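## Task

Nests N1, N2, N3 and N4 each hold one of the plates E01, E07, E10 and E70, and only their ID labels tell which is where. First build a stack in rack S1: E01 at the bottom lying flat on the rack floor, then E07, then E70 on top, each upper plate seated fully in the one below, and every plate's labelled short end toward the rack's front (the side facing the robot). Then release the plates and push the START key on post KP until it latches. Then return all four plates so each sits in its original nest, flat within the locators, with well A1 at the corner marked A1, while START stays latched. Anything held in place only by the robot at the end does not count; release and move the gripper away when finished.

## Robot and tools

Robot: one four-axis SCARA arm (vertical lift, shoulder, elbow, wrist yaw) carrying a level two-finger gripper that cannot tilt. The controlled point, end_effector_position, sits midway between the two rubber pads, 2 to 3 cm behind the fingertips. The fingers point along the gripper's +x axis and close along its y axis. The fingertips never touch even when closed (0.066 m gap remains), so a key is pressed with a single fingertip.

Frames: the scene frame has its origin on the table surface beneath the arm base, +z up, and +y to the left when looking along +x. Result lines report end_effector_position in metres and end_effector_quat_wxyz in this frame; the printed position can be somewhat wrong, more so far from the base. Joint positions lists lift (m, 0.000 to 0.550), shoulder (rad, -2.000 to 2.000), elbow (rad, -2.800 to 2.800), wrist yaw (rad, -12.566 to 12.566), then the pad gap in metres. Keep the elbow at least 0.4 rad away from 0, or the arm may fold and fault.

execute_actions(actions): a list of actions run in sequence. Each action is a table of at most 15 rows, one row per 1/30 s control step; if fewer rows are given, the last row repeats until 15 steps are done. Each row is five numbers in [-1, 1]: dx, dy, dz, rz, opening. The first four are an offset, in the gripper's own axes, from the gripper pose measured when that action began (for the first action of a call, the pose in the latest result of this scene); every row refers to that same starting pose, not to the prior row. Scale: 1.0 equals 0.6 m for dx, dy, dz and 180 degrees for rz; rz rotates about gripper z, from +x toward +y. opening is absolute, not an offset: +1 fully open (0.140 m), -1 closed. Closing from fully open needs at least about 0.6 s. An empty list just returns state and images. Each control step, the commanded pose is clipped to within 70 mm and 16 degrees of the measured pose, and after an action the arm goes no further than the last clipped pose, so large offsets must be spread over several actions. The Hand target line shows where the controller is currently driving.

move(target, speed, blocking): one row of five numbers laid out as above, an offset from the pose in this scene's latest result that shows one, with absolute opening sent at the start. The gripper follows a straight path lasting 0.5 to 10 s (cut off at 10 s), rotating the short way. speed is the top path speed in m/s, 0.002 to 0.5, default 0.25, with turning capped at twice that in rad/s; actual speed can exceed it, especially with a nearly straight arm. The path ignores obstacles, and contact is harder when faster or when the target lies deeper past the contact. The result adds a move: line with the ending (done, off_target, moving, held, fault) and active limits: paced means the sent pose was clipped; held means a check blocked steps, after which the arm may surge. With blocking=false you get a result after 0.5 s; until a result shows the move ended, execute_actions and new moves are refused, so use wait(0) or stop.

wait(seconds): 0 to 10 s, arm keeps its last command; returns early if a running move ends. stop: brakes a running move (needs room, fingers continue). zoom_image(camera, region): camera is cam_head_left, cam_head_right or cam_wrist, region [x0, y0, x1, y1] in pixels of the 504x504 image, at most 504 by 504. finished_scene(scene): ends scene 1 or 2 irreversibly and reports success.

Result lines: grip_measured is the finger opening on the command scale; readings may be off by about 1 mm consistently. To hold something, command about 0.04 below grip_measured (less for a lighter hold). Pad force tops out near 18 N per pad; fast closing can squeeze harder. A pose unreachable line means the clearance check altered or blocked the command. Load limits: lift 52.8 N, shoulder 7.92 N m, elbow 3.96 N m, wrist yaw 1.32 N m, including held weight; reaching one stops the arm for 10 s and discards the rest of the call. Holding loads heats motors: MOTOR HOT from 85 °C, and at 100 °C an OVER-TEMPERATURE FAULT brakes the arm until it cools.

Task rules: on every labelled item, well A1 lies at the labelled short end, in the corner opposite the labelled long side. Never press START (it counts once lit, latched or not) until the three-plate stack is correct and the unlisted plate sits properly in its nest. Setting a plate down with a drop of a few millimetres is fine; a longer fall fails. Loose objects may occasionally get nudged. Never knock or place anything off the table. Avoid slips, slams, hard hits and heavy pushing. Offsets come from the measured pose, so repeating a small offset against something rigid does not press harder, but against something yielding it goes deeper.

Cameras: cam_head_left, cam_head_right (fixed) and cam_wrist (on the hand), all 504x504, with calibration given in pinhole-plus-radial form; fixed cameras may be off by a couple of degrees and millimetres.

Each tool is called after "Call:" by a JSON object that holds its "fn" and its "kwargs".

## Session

Call:
{"fn": "execute_actions", "kwargs": {"actions": []}}

Scene clock: 0.00 s.
end_effector_position=(+0.5745, +0.4494, +0.3589) grip_measured=+1.00 end_effector_quat_wxyz=(+0.895, +0.000, +0.000, +0.447)
Joint positions: [ 0.354  1.258  2.184 -2.516  0.14 ]
Hand target: +0.574, +0.449, +0.359; +0.895, +0.000, +0.000, +0.447
camera_calibration (this result's frames):
cam_wrist: T_world_to_cam=[[0.802372, -0.596823, -0.0014632, -0.182216], [-0.359658, -0.481566, -0.799212, 0.697713], [0.476284, 0.641792, -0.601047, -0.250409], [0, 0, 0, 1]] pos_world=[0.516409, 0.387954, 0.406847]

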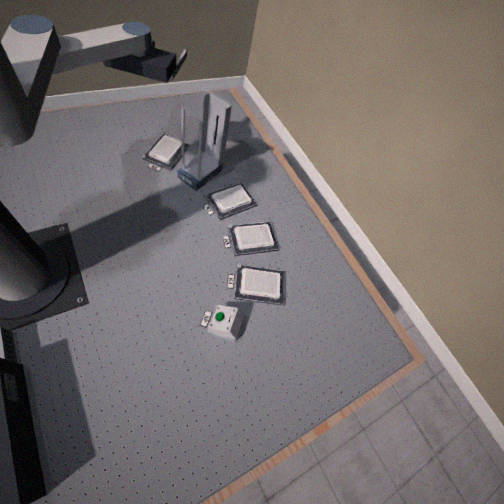

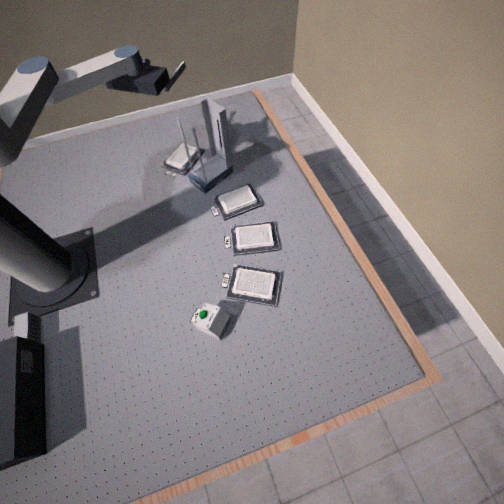

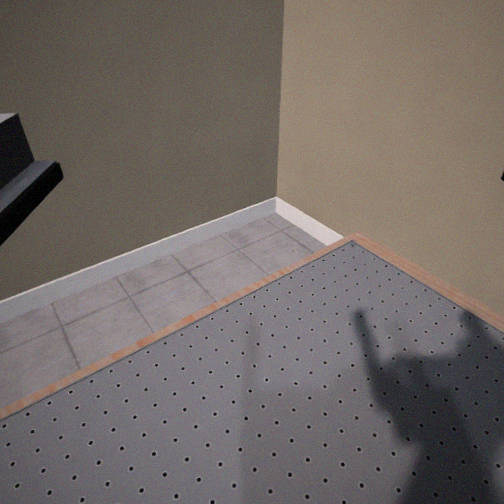

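Call:
{"fn": "zoom_image", "kwargs": {"camera": "cam_head_left", "region": [120, 80, 320, 350]}}

Call:
{"fn": "zoom_image", "kwargs": {"camera": "cam_head_right", "region": [130, 80, 330, 350]}}

Region (120, 80, 320, 350) of cam_head_left's 504x504 image, scaled by 1.867, with more detail than that image has; it fills the left 373 columns of this view, and the rest is white.

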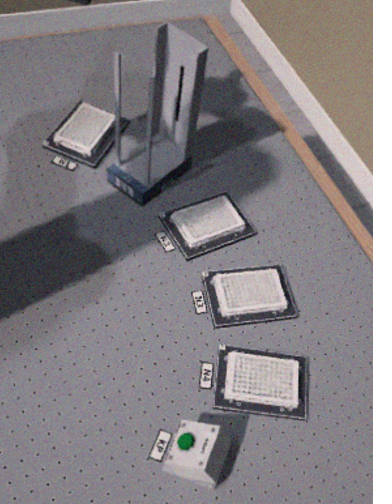

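Region (130, 80, 330, 350) of cam_head_right's 504x504 image, scaled by 1.867, with more detail than that image has; it fills the left 373 columns of this view, and the rest is white.

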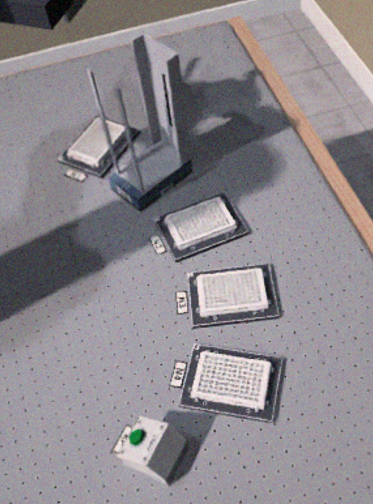

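Call:
{"fn": "move", "kwargs": {"target": [-0.32028, -0.27014, -0.0315, -0.15594, 1.0], "speed": 0.3}}

Scene clock: 30.77 s.
end_effector_position=(+0.5886, +0.1982, +0.3401) grip_measured=+1.00 end_effector_quat_wxyz=(+0.976, +0.000, +0.000, +0.216)
Joint positions: [ 0.335  1.267  1.311 -2.143  0.14 ]
Hand target: +0.589, +0.198, +0.340; +0.976, +0.000, +0.000, +0.216
Off the commanded pose: 0.000 m, 0 deg.
move: done
camera_calibration (this result's frames):
cam_wrist: T_world_to_cam=[[0.426574, -0.904451, -0.0014632, -0.0613085], [-0.544118, -0.255334, -0.799212, 0.63044], [0.722475, 0.341719, -0.601047, -0.192681], [0, 0, 0, 1]] pos_world=[0.508394, 0.171365, 0.387955]

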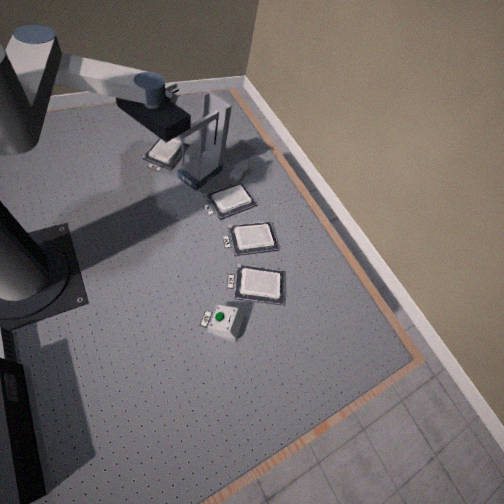

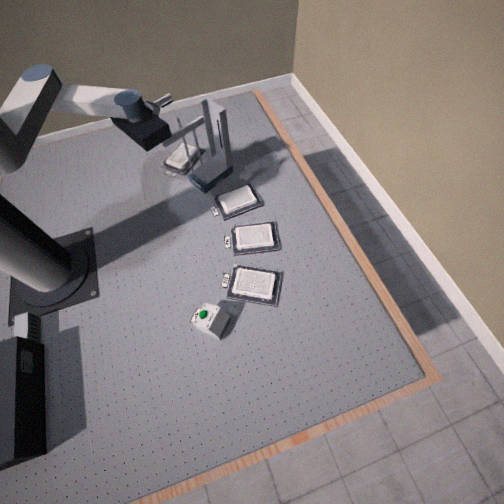

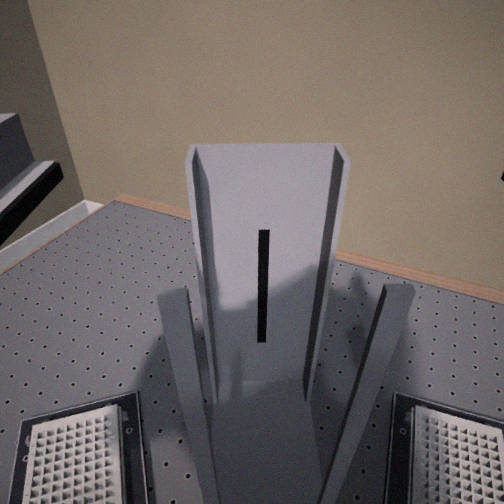

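Call:
{"fn": "zoom_image", "kwargs": {"camera": "cam_wrist", "region": [140, 270, 220, 320]}}

Call:
{"fn": "zoom_image", "kwargs": {"camera": "cam_wrist", "region": [360, 270, 440, 320]}}

Call:
{"fn": "zoom_image", "kwargs": {"camera": "cam_wrist", "region": [175, 130, 235, 180]}}

Call:
{"fn": "zoom_image", "kwargs": {"camera": "cam_wrist", "region": [305, 130, 365, 180]}}

Region (140, 270, 220, 320) of cam_wrist's 504x504 image, scaled by 6.300, with more detail than that image has; it fills the top 315 rows of this view, and the rest is white.

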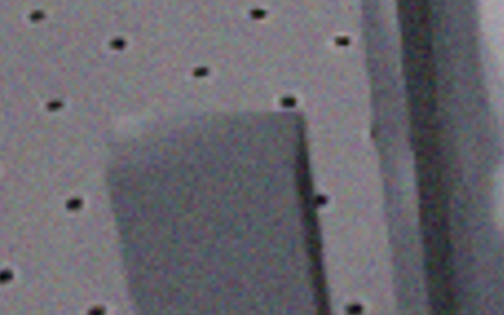

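Region (360, 270, 440, 320) of cam_wrist's 504x504 image, scaled by 6.300, with more detail than that image has; it fills the top 315 rows of this view, and the rest is white.

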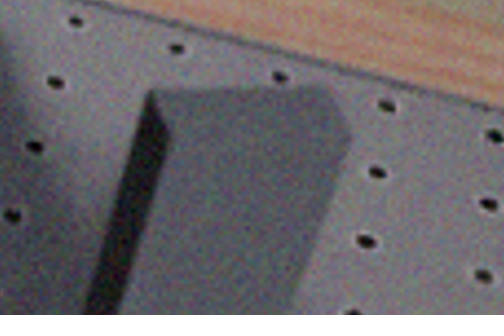

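Region (175, 130, 235, 180) of cam_wrist's 504x504 image, scaled by 8.400, with more detail than that image has.

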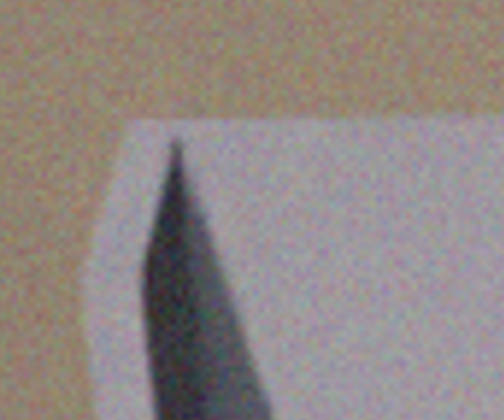

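Region (305, 130, 365, 180) of cam_wrist's 504x504 image, scaled by 8.400, with more detail than that image has.

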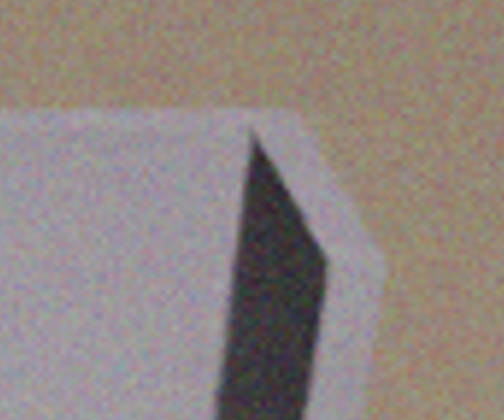

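Call:
{"fn": "move", "kwargs": {"target": [0, 0, 0.18333, 0, 1.0], "speed": 0.3}}

Scene clock: 85.13 s.
end_effector_position=(+0.5886, +0.1982, +0.4501) grip_measured=+1.00 end_effector_quat_wxyz=(+0.976, +0.000, +0.000, +0.216)
Joint positions: [ 0.445  1.267  1.311 -2.143  0.14 ]
Hand target: +0.589, +0.198, +0.450; +0.976, +0.000, +0.000, +0.216
Off the commanded pose: 0.000 m, 0 deg.
move: done
camera_calibration (this result's frames):
cam_wrist: T_world_to_cam=[[0.426655, -0.904413, -0.0014632, -0.0611732], [-0.544095, -0.255383, -0.799212, 0.718406], [0.722444, 0.341784, -0.601047, -0.126529], [0, 0, 0, 1]] pos_world=[0.508391, 0.171388, 0.49802]

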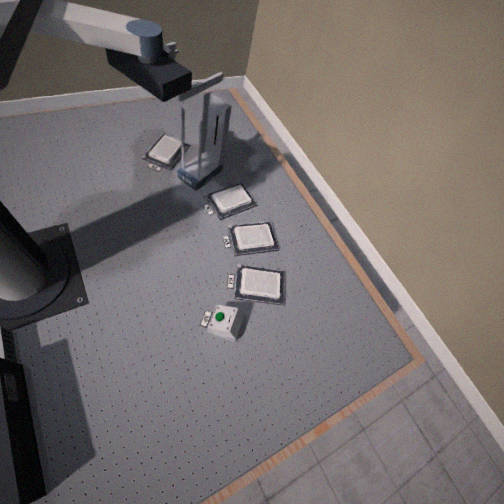

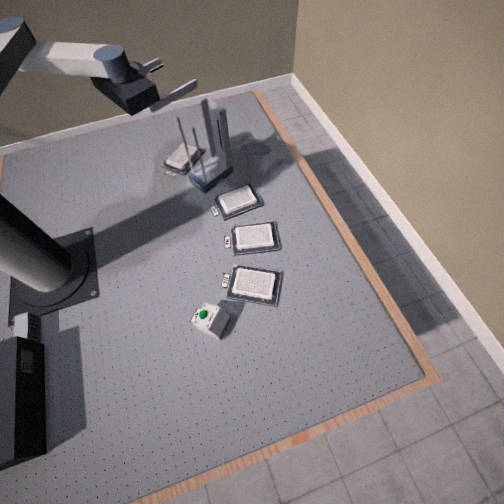

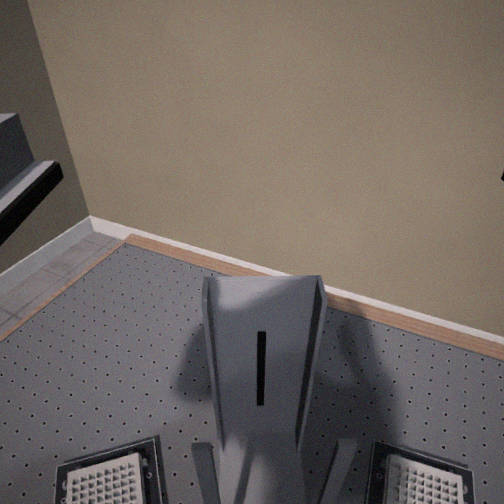

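Call:
{"fn": "zoom_image", "kwargs": {"camera": "cam_wrist", "region": [180, 425, 240, 465]}}

Call:
{"fn": "zoom_image", "kwargs": {"camera": "cam_wrist", "region": [315, 425, 375, 465]}}

Call:
{"fn": "zoom_image", "kwargs": {"camera": "cam_wrist", "region": [190, 265, 240, 305]}}

Call:
{"fn": "zoom_image", "kwargs": {"camera": "cam_wrist", "region": [290, 265, 340, 305]}}

Region (180, 425, 240, 465) of cam_wrist's 504x504 image, scaled by 8.400, with more detail than that image has.

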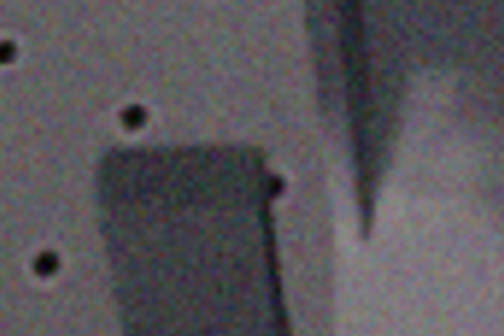

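Region (315, 425, 375, 465) of cam_wrist's 504x504 image, scaled by 8.400, with more detail than that image has.

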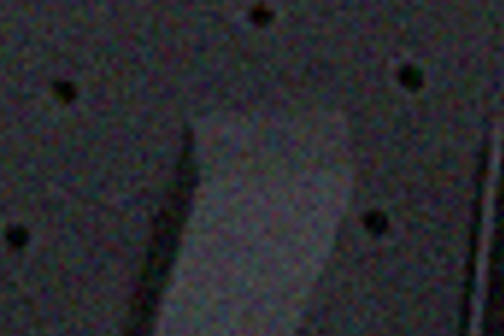

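Region (190, 265, 240, 305) of cam_wrist's 504x504 image, scaled by 10.080, with more detail than that image has; it fills the top 403 rows of this view, and the rest is white.

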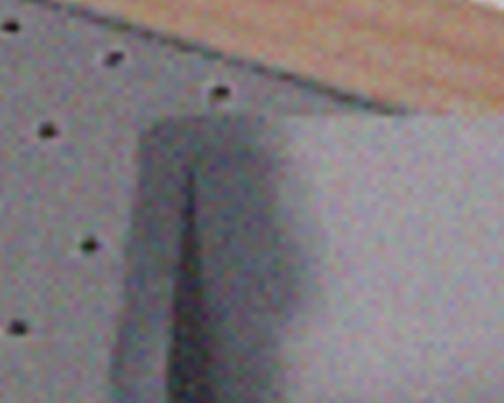

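Region (290, 265, 340, 305) of cam_wrist's 504x504 image, scaled by 10.080, with more detail than that image has; it fills the top 403 rows of this view, and the rest is white.

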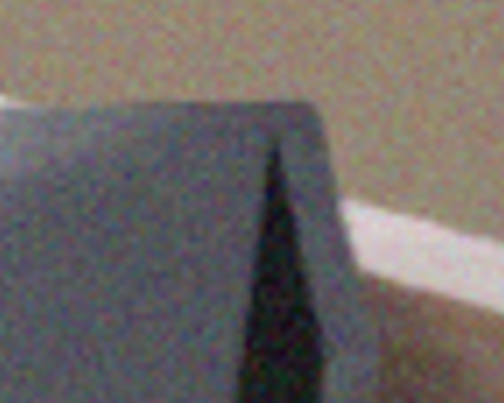

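Call:
{"fn": "move", "kwargs": {"target": [-0.37015, -0.31613, -0.4835, -0.21091, 1.0], "speed": 0.35}}

Scene clock: 113.93 s.
end_effector_position=(+0.4672, -0.0675, +0.1600) grip_measured=+1.00 end_effector_quat_wxyz=(+0.994, +0.000, +0.000, -0.114)
Joint positions: [ 0.155  0.8    0.606 -1.635  0.14 ]
Hand target: +0.467, -0.067, +0.160; +0.994, +0.000, +0.000, -0.113
Off the commanded pose: 0.000 m, 0 deg.
move: done
camera_calibration (this result's frames):
cam_wrist: T_world_to_cam=[[-0.22055, -0.975375, -0.0014632, 0.04747], [-0.585989, 0.133702, -0.799212, 0.39845], [0.779727, -0.175409, -0.601047, -0.184115], [0, 0, 0, 1]] pos_world=[0.387517, -0.0392678, 0.207853]

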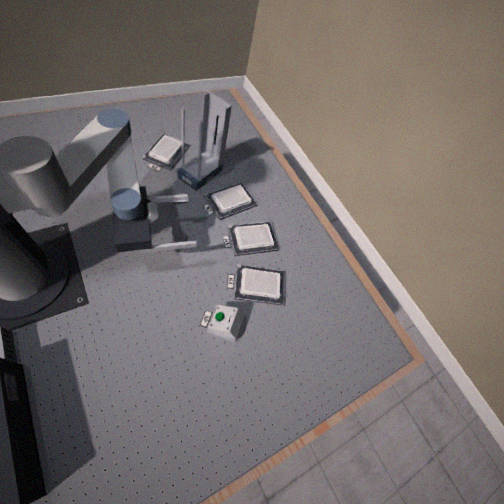

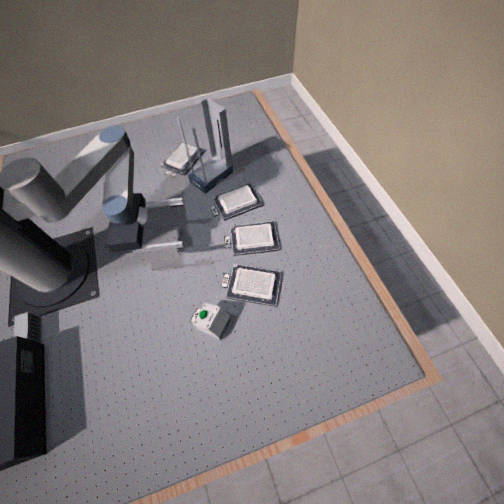

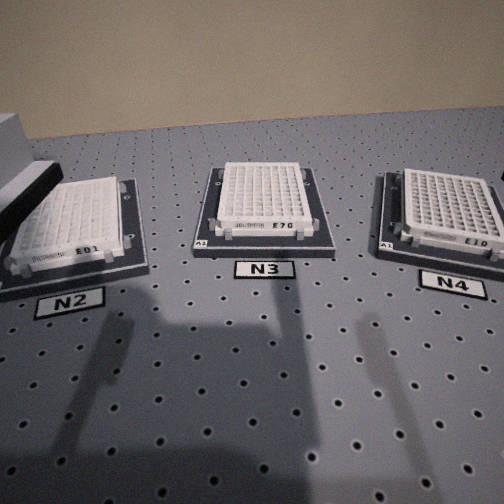

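Call:
{"fn": "zoom_image", "kwargs": {"camera": "cam_wrist", "region": [0, 150, 252, 320]}}

Call:
{"fn": "zoom_image", "kwargs": {"camera": "cam_wrist", "region": [252, 150, 504, 320]}}

Call:
{"fn": "zoom_image", "kwargs": {"camera": "cam_wrist", "region": [180, 150, 350, 285]}}

Region (0, 150, 252, 320) of cam_wrist's 504x504 image, scaled by 2.000, with more detail than that image has; it fills the top 340 rows of this view, and the rest is white.

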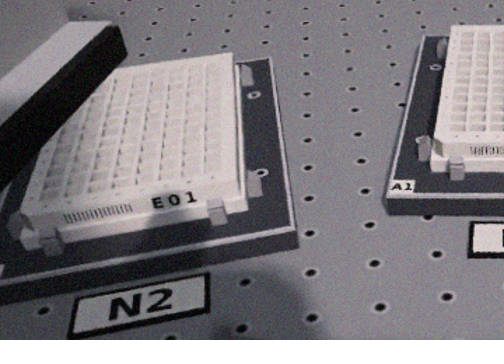

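Region (252, 150, 504, 320) of cam_wrist's 504x504 image, scaled by 2.000, with more detail than that image has; it fills the top 340 rows of this view, and the rest is white.

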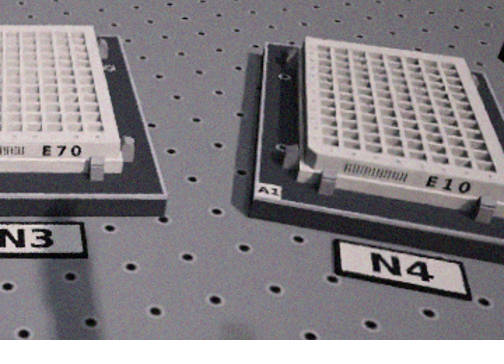

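Region (180, 150, 350, 285) of cam_wrist's 504x504 image, scaled by 2.965, with more detail than that image has; it fills the top 400 rows of this view, and the rest is white.

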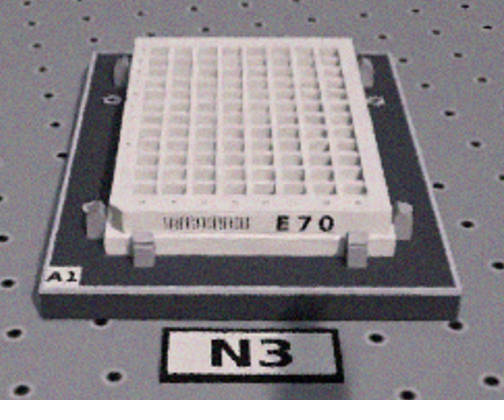

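Call:
{"fn": "move", "kwargs": {"target": [0.25615, 0.26688, -0.15, 0.0974, -0.08], "speed": 0.3}}

Scene clock: 145.80 s.
end_effector_position=(+0.6531, +0.0539, +0.0699) grip_measured=-0.08 end_effector_quat_wxyz=(+0.999, +0.000, +0.000, +0.039)
Joint positions: [ 0.065  0.896  1.425 -2.242  0.1  ]
Hand target: +0.653, +0.054, +0.070; +0.999, +0.000, +0.000, +0.039
Off the commanded pose: 0.000 m, 0 deg.
move: done
camera_calibration (this result's frames):
cam_wrist: T_world_to_cam=[[0.0839712, -0.996467, -0.0014632, 0.00899489], [-0.599023, -0.0493055, -0.799212, 0.437542], [0.796317, 0.0679873, -0.601047, -0.385853], [0, 0, 0, 1]] pos_world=[0.568604, 0.0567694, 0.117787]

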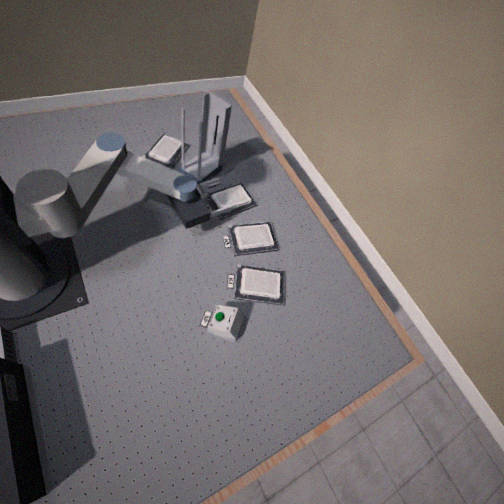

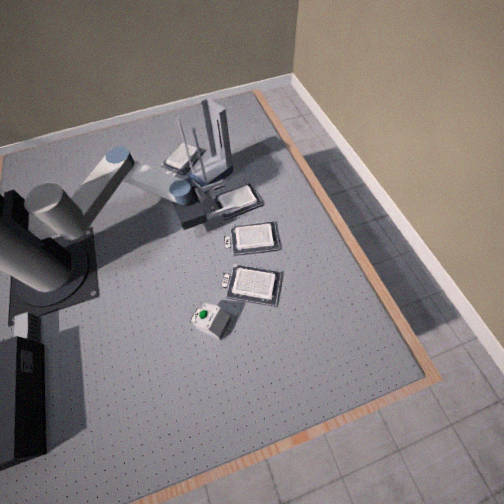

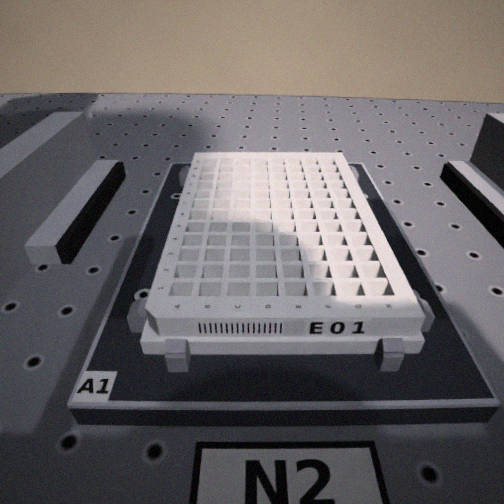

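Call:
{"fn": "zoom_image", "kwargs": {"camera": "cam_wrist", "region": [120, 290, 200, 380]}}

Call:
{"fn": "zoom_image", "kwargs": {"camera": "cam_wrist", "region": [370, 290, 450, 380]}}

Call:
{"fn": "zoom_image", "kwargs": {"camera": "cam_wrist", "region": [165, 140, 225, 190]}}

Call:
{"fn": "zoom_image", "kwargs": {"camera": "cam_wrist", "region": [315, 140, 375, 190]}}

Region (120, 290, 200, 380) of cam_wrist's 504x504 image, scaled by 5.600, with more detail than that image has.

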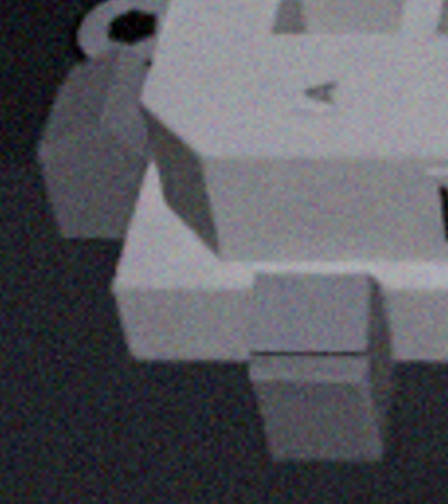

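Region (370, 290, 450, 380) of cam_wrist's 504x504 image, scaled by 5.600, with more detail than that image has.

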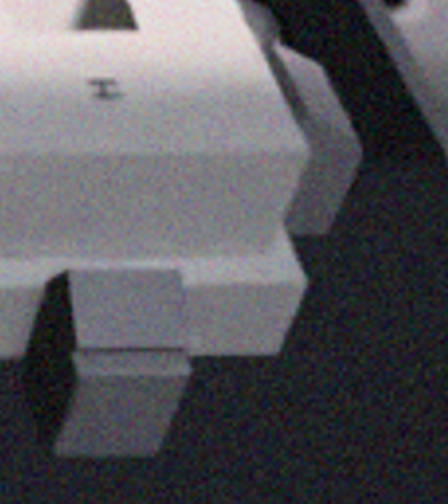

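Region (165, 140, 225, 190) of cam_wrist's 504x504 image, scaled by 8.400, with more detail than that image has.

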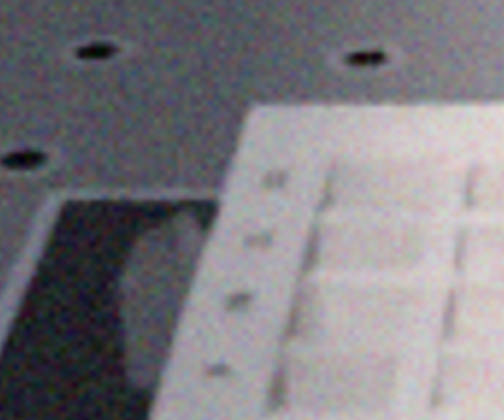

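Region (315, 140, 375, 190) of cam_wrist's 504x504 image, scaled by 8.400, with more detail than that image has.

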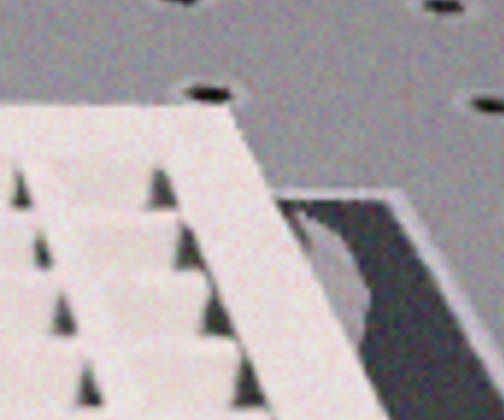

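Call:
{"fn": "move", "kwargs": {"target": [0.08567, 0.0014, -0.0415, 0.00128, -0.08], "speed": 0.1}}

Call:
{"fn": "move", "kwargs": {"target": [0, 0, -0.0178, 0, -0.08], "speed": 0.03}}

Scene clock: 166.03 s.
end_effector_position=(+0.7043, +0.0588, +0.0449) grip_measured=-0.08 end_effector_quat_wxyz=(+0.999, +0.000, +0.000, +0.041)
Joint positions: [ 0.04   0.771  1.706 -2.395  0.1  ]
Hand target: +0.704, +0.059, +0.045; +0.999, +0.000, +0.000, +0.041
Off the commanded pose: 0.000 m, 0 deg.
move: done
camera_calibration (this result's frames):
cam_wrist: T_world_to_cam=[[0.0882304, -0.996099, -0.0014632, 0.00654401], [-0.598807, -0.0518659, -0.799212, 0.4485], [0.796019, 0.071391, -0.601047, -0.441955], [0, 0, 0, 1]] pos_world=[0.619792, 0.0613319, 0.09282]

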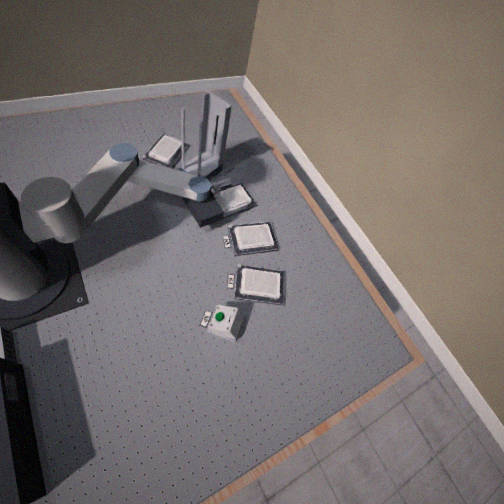

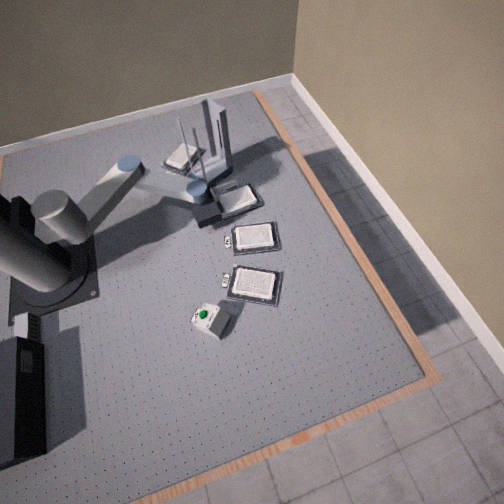

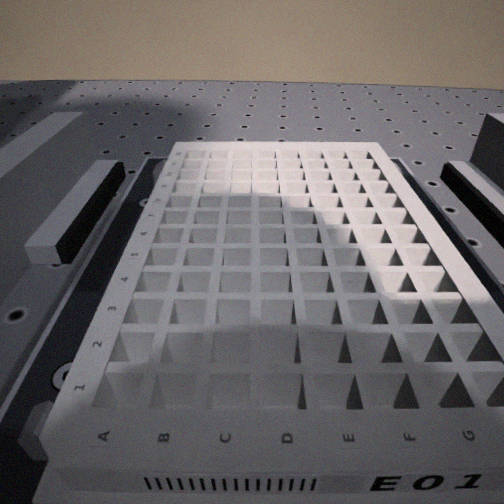

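Scene clock: 166.73 s.
end_effector_position=(+0.7043, +0.0588, +0.0342) grip_measured=-0.08 end_effector_quat_wxyz=(+0.999, +0.000, +0.000, +0.041)
Joint positions: [ 0.029  0.771  1.706 -2.395  0.1  ]
Hand target: +0.704, +0.059, +0.034; +0.999, +0.000, +0.000, +0.041
Off the commanded pose: 0.000 m, 0 deg.
move: done
camera_calibration (this result's frames):
cam_wrist: T_world_to_cam=[[0.0882282, -0.996099, -0.0014632, 0.00652922], [-0.598807, -0.0518646, -0.799212, 0.439927], [0.796019, 0.0713892, -0.601047, -0.448402], [0, 0, 0, 1]] pos_world=[0.619791, 0.0613314, 0.0820937]

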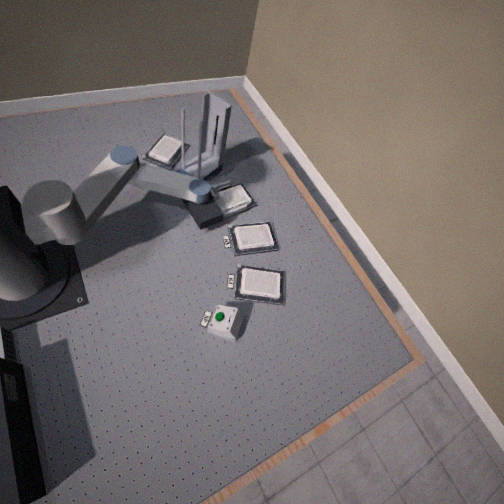

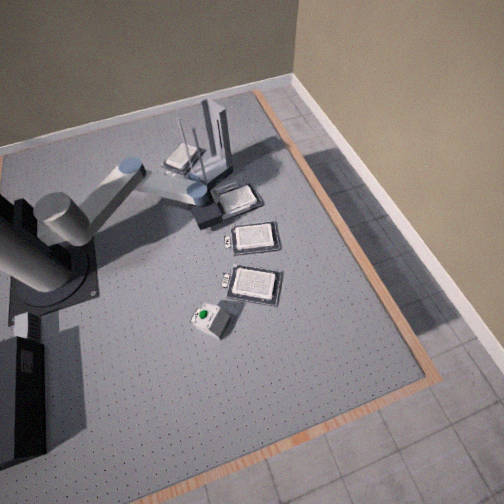

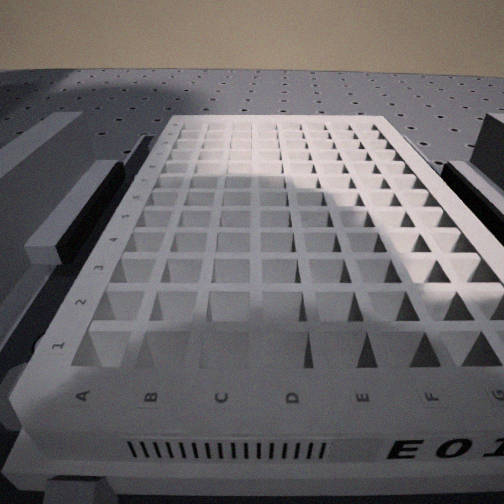

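Call:
{"fn": "execute_actions", "kwargs": {"actions": [[[0,0,0,0,-0.13],[0,0,0,0,-0.18],[0,0,0,0,-0.23],[0,0,0,0,-0.28],[0,0,0,0,-0.33],[0,0,0,0,-0.38],[0,0,0,0,-0.42],[0,0,0,0,-0.46],[0,0,0,0,-0.49],[0,0,0,0,-0.52],[0,0,0,0,-0.54],[0,0,0,0,-0.56],[0,0,0,0,-0.58],[0,0,0,0,-0.60],[0,0,0,0,-0.61]],[[0,0,0,0,-0.61]]]}}

Scene clock: 171.97 s.
end_effector_position=(+0.7043, +0.0588, +0.0342) grip_measured=-0.56 end_effector_quat_wxyz=(+0.999, +0.000, +0.000, +0.041)
Joint positions: [ 0.029  0.771  1.706 -2.395  0.082]
Hand target: +0.704, +0.059, +0.034; +0.999, +0.000, +0.000, +0.041
Off the commanded pose: 0.000 m, 0 deg.
camera_calibration (this result's frames):
cam_wrist: T_world_to_cam=[[0.0882319, -0.996099, -0.0014632, 0.00652685], [-0.598807, -0.0518668, -0.799212, 0.439927], [0.796019, 0.0713922, -0.601047, -0.448402], [0, 0, 0, 1]] pos_world=[0.619791, 0.0613314, 0.0820937]

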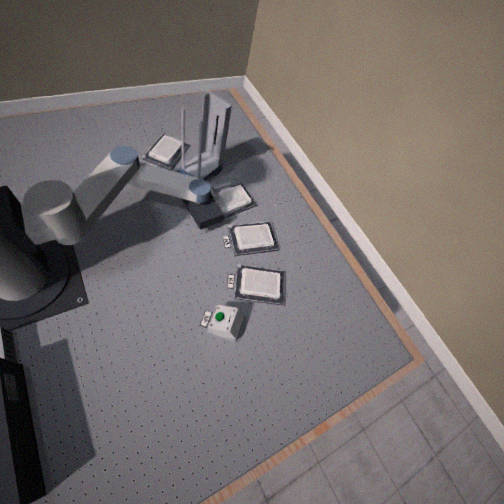

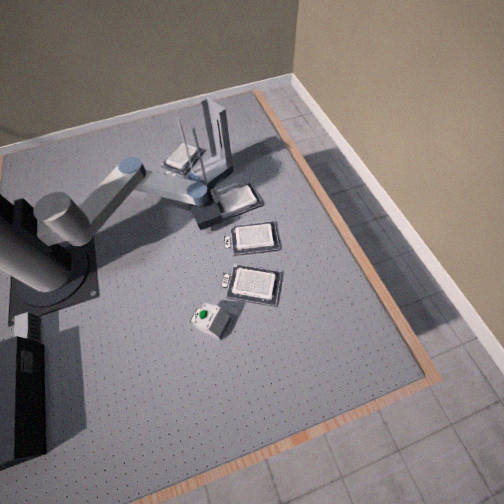

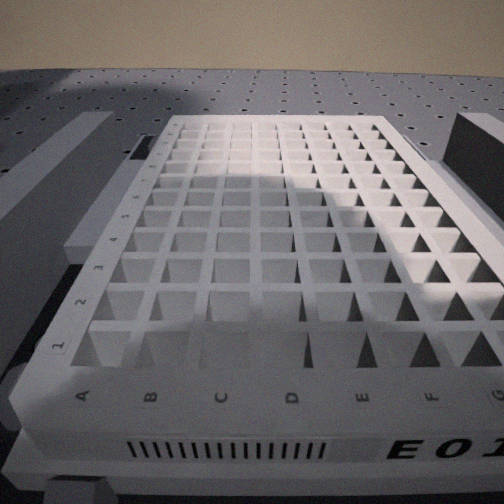

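Call:
{"fn": "move", "kwargs": {"target": [0, 0, 0.4797, 0, -0.61], "speed": 0.2}}

Call:
{"fn": "zoom_image", "kwargs": {"camera": "cam_wrist", "region": [150, 100, 210, 150]}}

Call:
{"fn": "zoom_image", "kwargs": {"camera": "cam_wrist", "region": [355, 100, 415, 150]}}

Call:
{"fn": "zoom_image", "kwargs": {"camera": "cam_wrist", "region": [0, 384, 120, 504]}}

Call:
{"fn": "zoom_image", "kwargs": {"camera": "cam_wrist", "region": [220, 404, 320, 504]}}

Scene clock: 177.77 s.
end_effector_position=(+0.7043, +0.0588, +0.3221) grip_measured=-0.56 end_effector_quat_wxyz=(+0.999, +0.000, +0.000, +0.041)
Joint positions: [ 0.317  0.771  1.706 -2.395  0.082]
Hand target: +0.704, +0.059, +0.322; +0.999, +0.000, +0.000, +0.041
Off the commanded pose: 0.000 m, 0 deg.
move: done
camera_calibration (this result's frames):
cam_wrist: T_world_to_cam=[[0.0882875, -0.996094, -0.0014632, 0.00692712], [-0.598804, -0.0519002, -0.799212, 0.670004], [0.796015, 0.0714366, -0.601047, -0.275382], [0, 0, 0, 1]] pos_world=[0.619798, 0.0613458, 0.369968]

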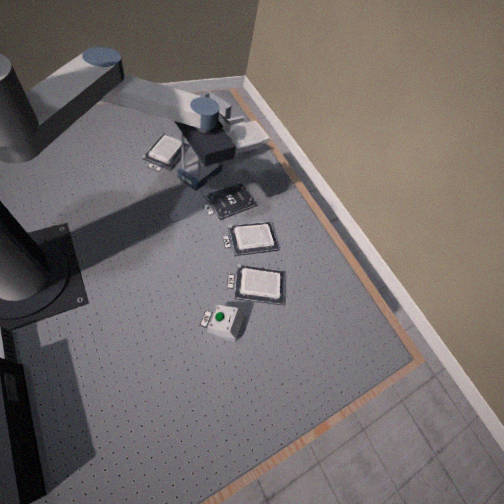

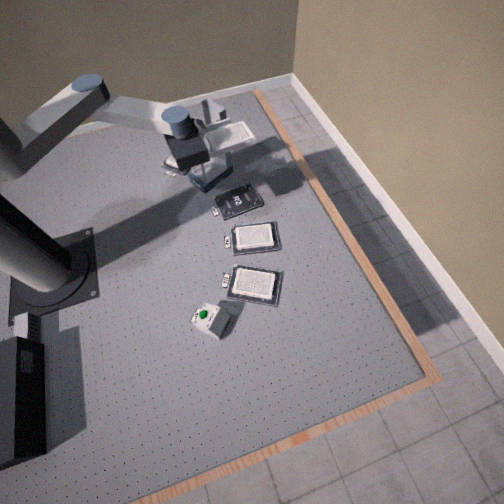

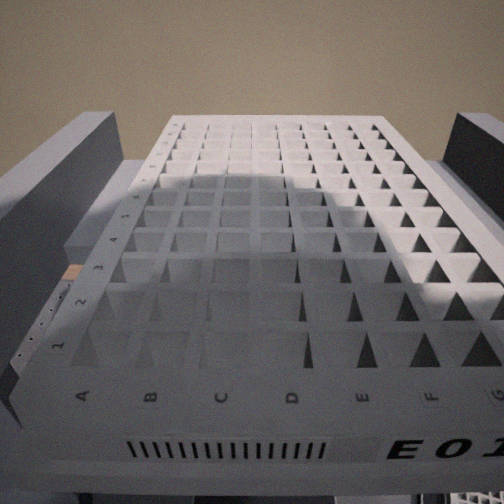

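Region (150, 100, 210, 150) of cam_wrist's 504x504 image, scaled by 8.400, with more detail than that image has.

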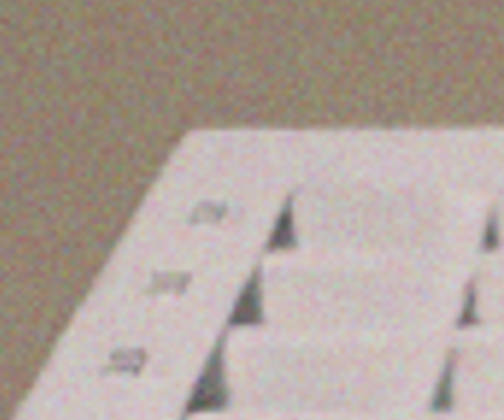

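Region (355, 100, 415, 150) of cam_wrist's 504x504 image, scaled by 8.400, with more detail than that image has.

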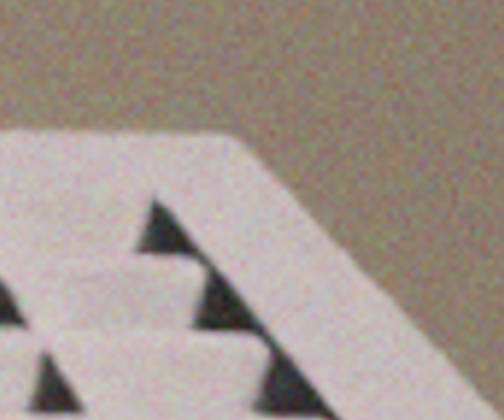

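Region (0, 384, 120, 504) of cam_wrist's 504x504 image, scaled by 4.200, with more detail than that image has.

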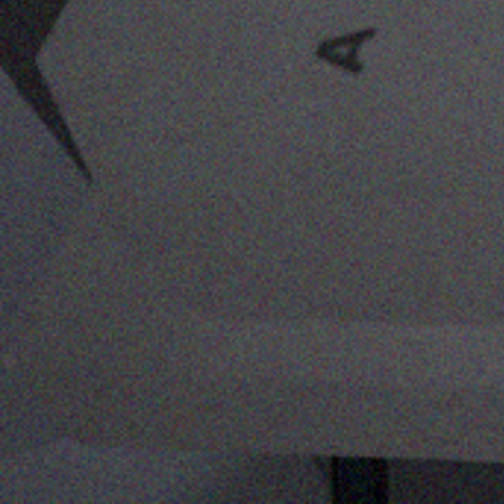

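Region (220, 404, 320, 504) of cam_wrist's 504x504 image, scaled by 5.040, with more detail than that image has.

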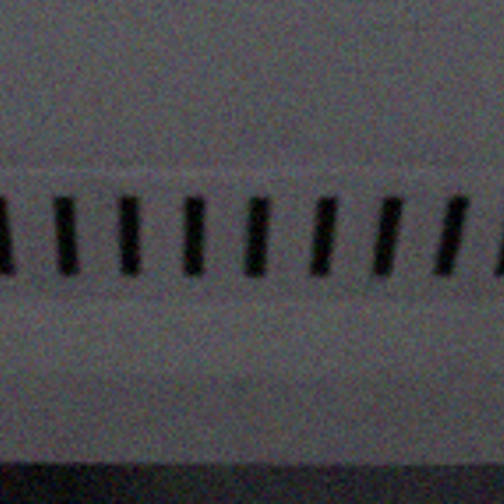

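Call:
{"fn": "move", "kwargs": {"target": [-0.056828, 0.289975, 0, 0.121089, -0.61], "speed": 0.2}}

Scene clock: 215.27 s.
end_effector_position=(+0.6558, +0.2295, +0.3221) grip_measured=-0.56 end_effector_quat_wxyz=(+0.973, +0.000, +0.000, +0.230)
Joint positions: [ 0.317  1.089  1.707 -2.332  0.082]
Hand target: +0.656, +0.229, +0.322; +0.973, +0.000, +0.000, +0.230
Off the commanded pose: 0.000 m, 0 deg.
move: done
camera_calibration (this result's frames):
cam_wrist: T_world_to_cam=[[0.452397, -0.891816, -0.0014632, -0.0814726], [-0.536553, -0.270869, -0.799212, 0.659252], [0.712354, 0.362346, -0.601047, -0.260872], [0, 0, 0, 1]] pos_world=[0.576415, 0.200439, 0.369966]

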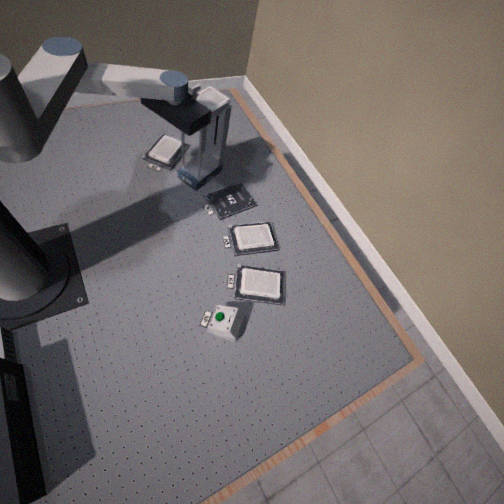

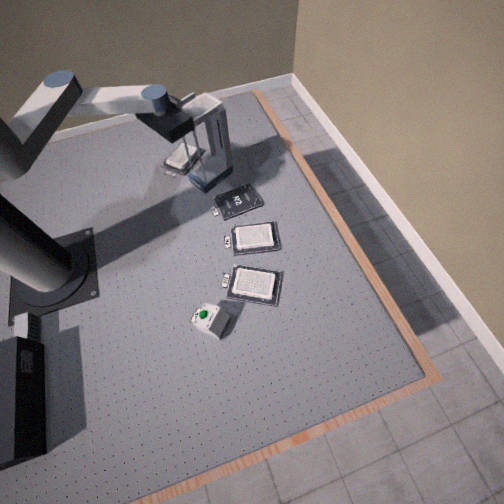

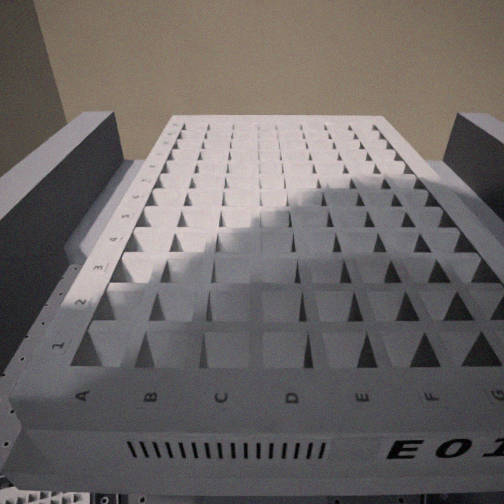

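Call:
{"fn": "move", "kwargs": {"target": [0, -0.00028, -0.01183, -0.0002, -0.61], "speed": 0.03}}

Call:
{"fn": "execute_actions", "kwargs": {"actions": [[[0,0,-0.0016,0,-0.61]],[[0,0,-0.0016,0,-0.61]],[[0,0,-0.0016,0,-0.61]]]}}

Scene clock: 221.07 s.
end_effector_position=(+0.6558, +0.2295, +0.3150) grip_measured=-0.56 end_effector_quat_wxyz=(+0.973, +0.000, +0.000, +0.230)
Joint positions: [ 0.31   1.089  1.707 -2.332  0.082]
Hand target: +0.656, +0.229, +0.315; +0.973, +0.000, +0.000, +0.230
Off the commanded pose: 0.000 m, 0 deg.
move: done
camera_calibration (this result's frames):
cam_wrist: T_world_to_cam=[[0.452176, -0.891928, -0.0014632, -0.0813716], [-0.53662, -0.270737, -0.799212, 0.653574], [0.712443, 0.36217, -0.601047, -0.265162], [0, 0, 0, 1]] pos_world=[0.576428, 0.200402, 0.36285]

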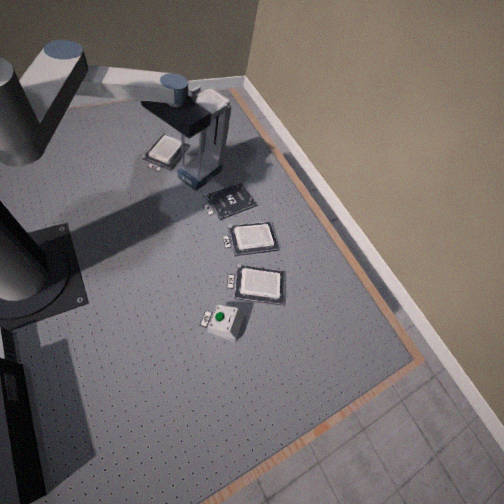

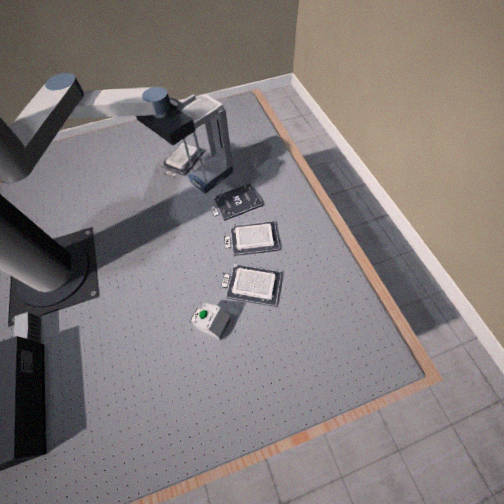

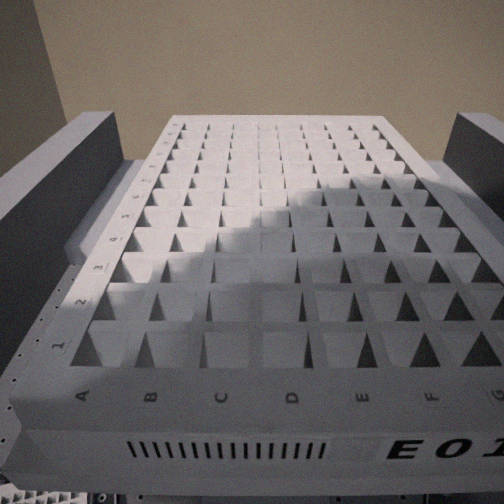

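Scene clock: 222.57 s.
end_effector_position=(+0.6558, +0.2295, +0.3119) grip_measured=-0.56 end_effector_quat_wxyz=(+0.973, +0.000, +0.000, +0.230)
Joint positions: [ 0.307  1.089  1.707 -2.332  0.082]
Hand target: +0.656, +0.229, +0.312; +0.973, +0.000, +0.000, +0.230
Off the commanded pose: 0.000 m, 0 deg.
camera_calibration (this result's frames):
cam_wrist: T_world_to_cam=[[0.452178, -0.891926, -0.0014632, -0.0813752], [-0.53662, -0.270738, -0.799212, 0.651129], [0.712442, 0.362172, -0.601047, -0.266999], [0, 0, 0, 1]] pos_world=[0.576426, 0.200404, 0.359792]

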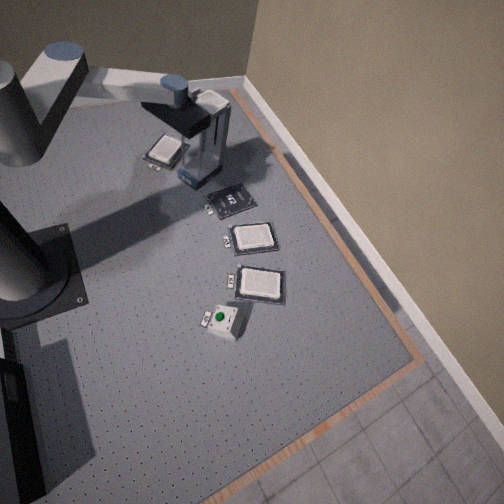

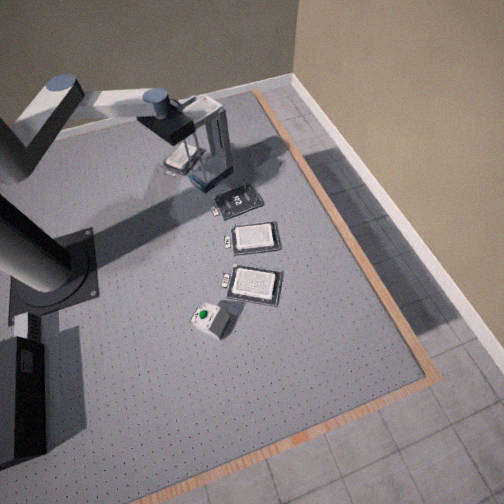

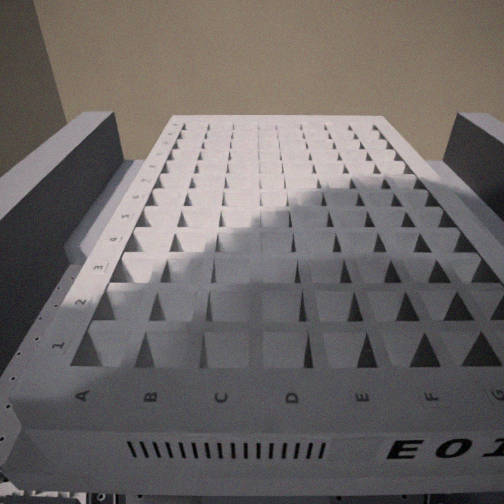

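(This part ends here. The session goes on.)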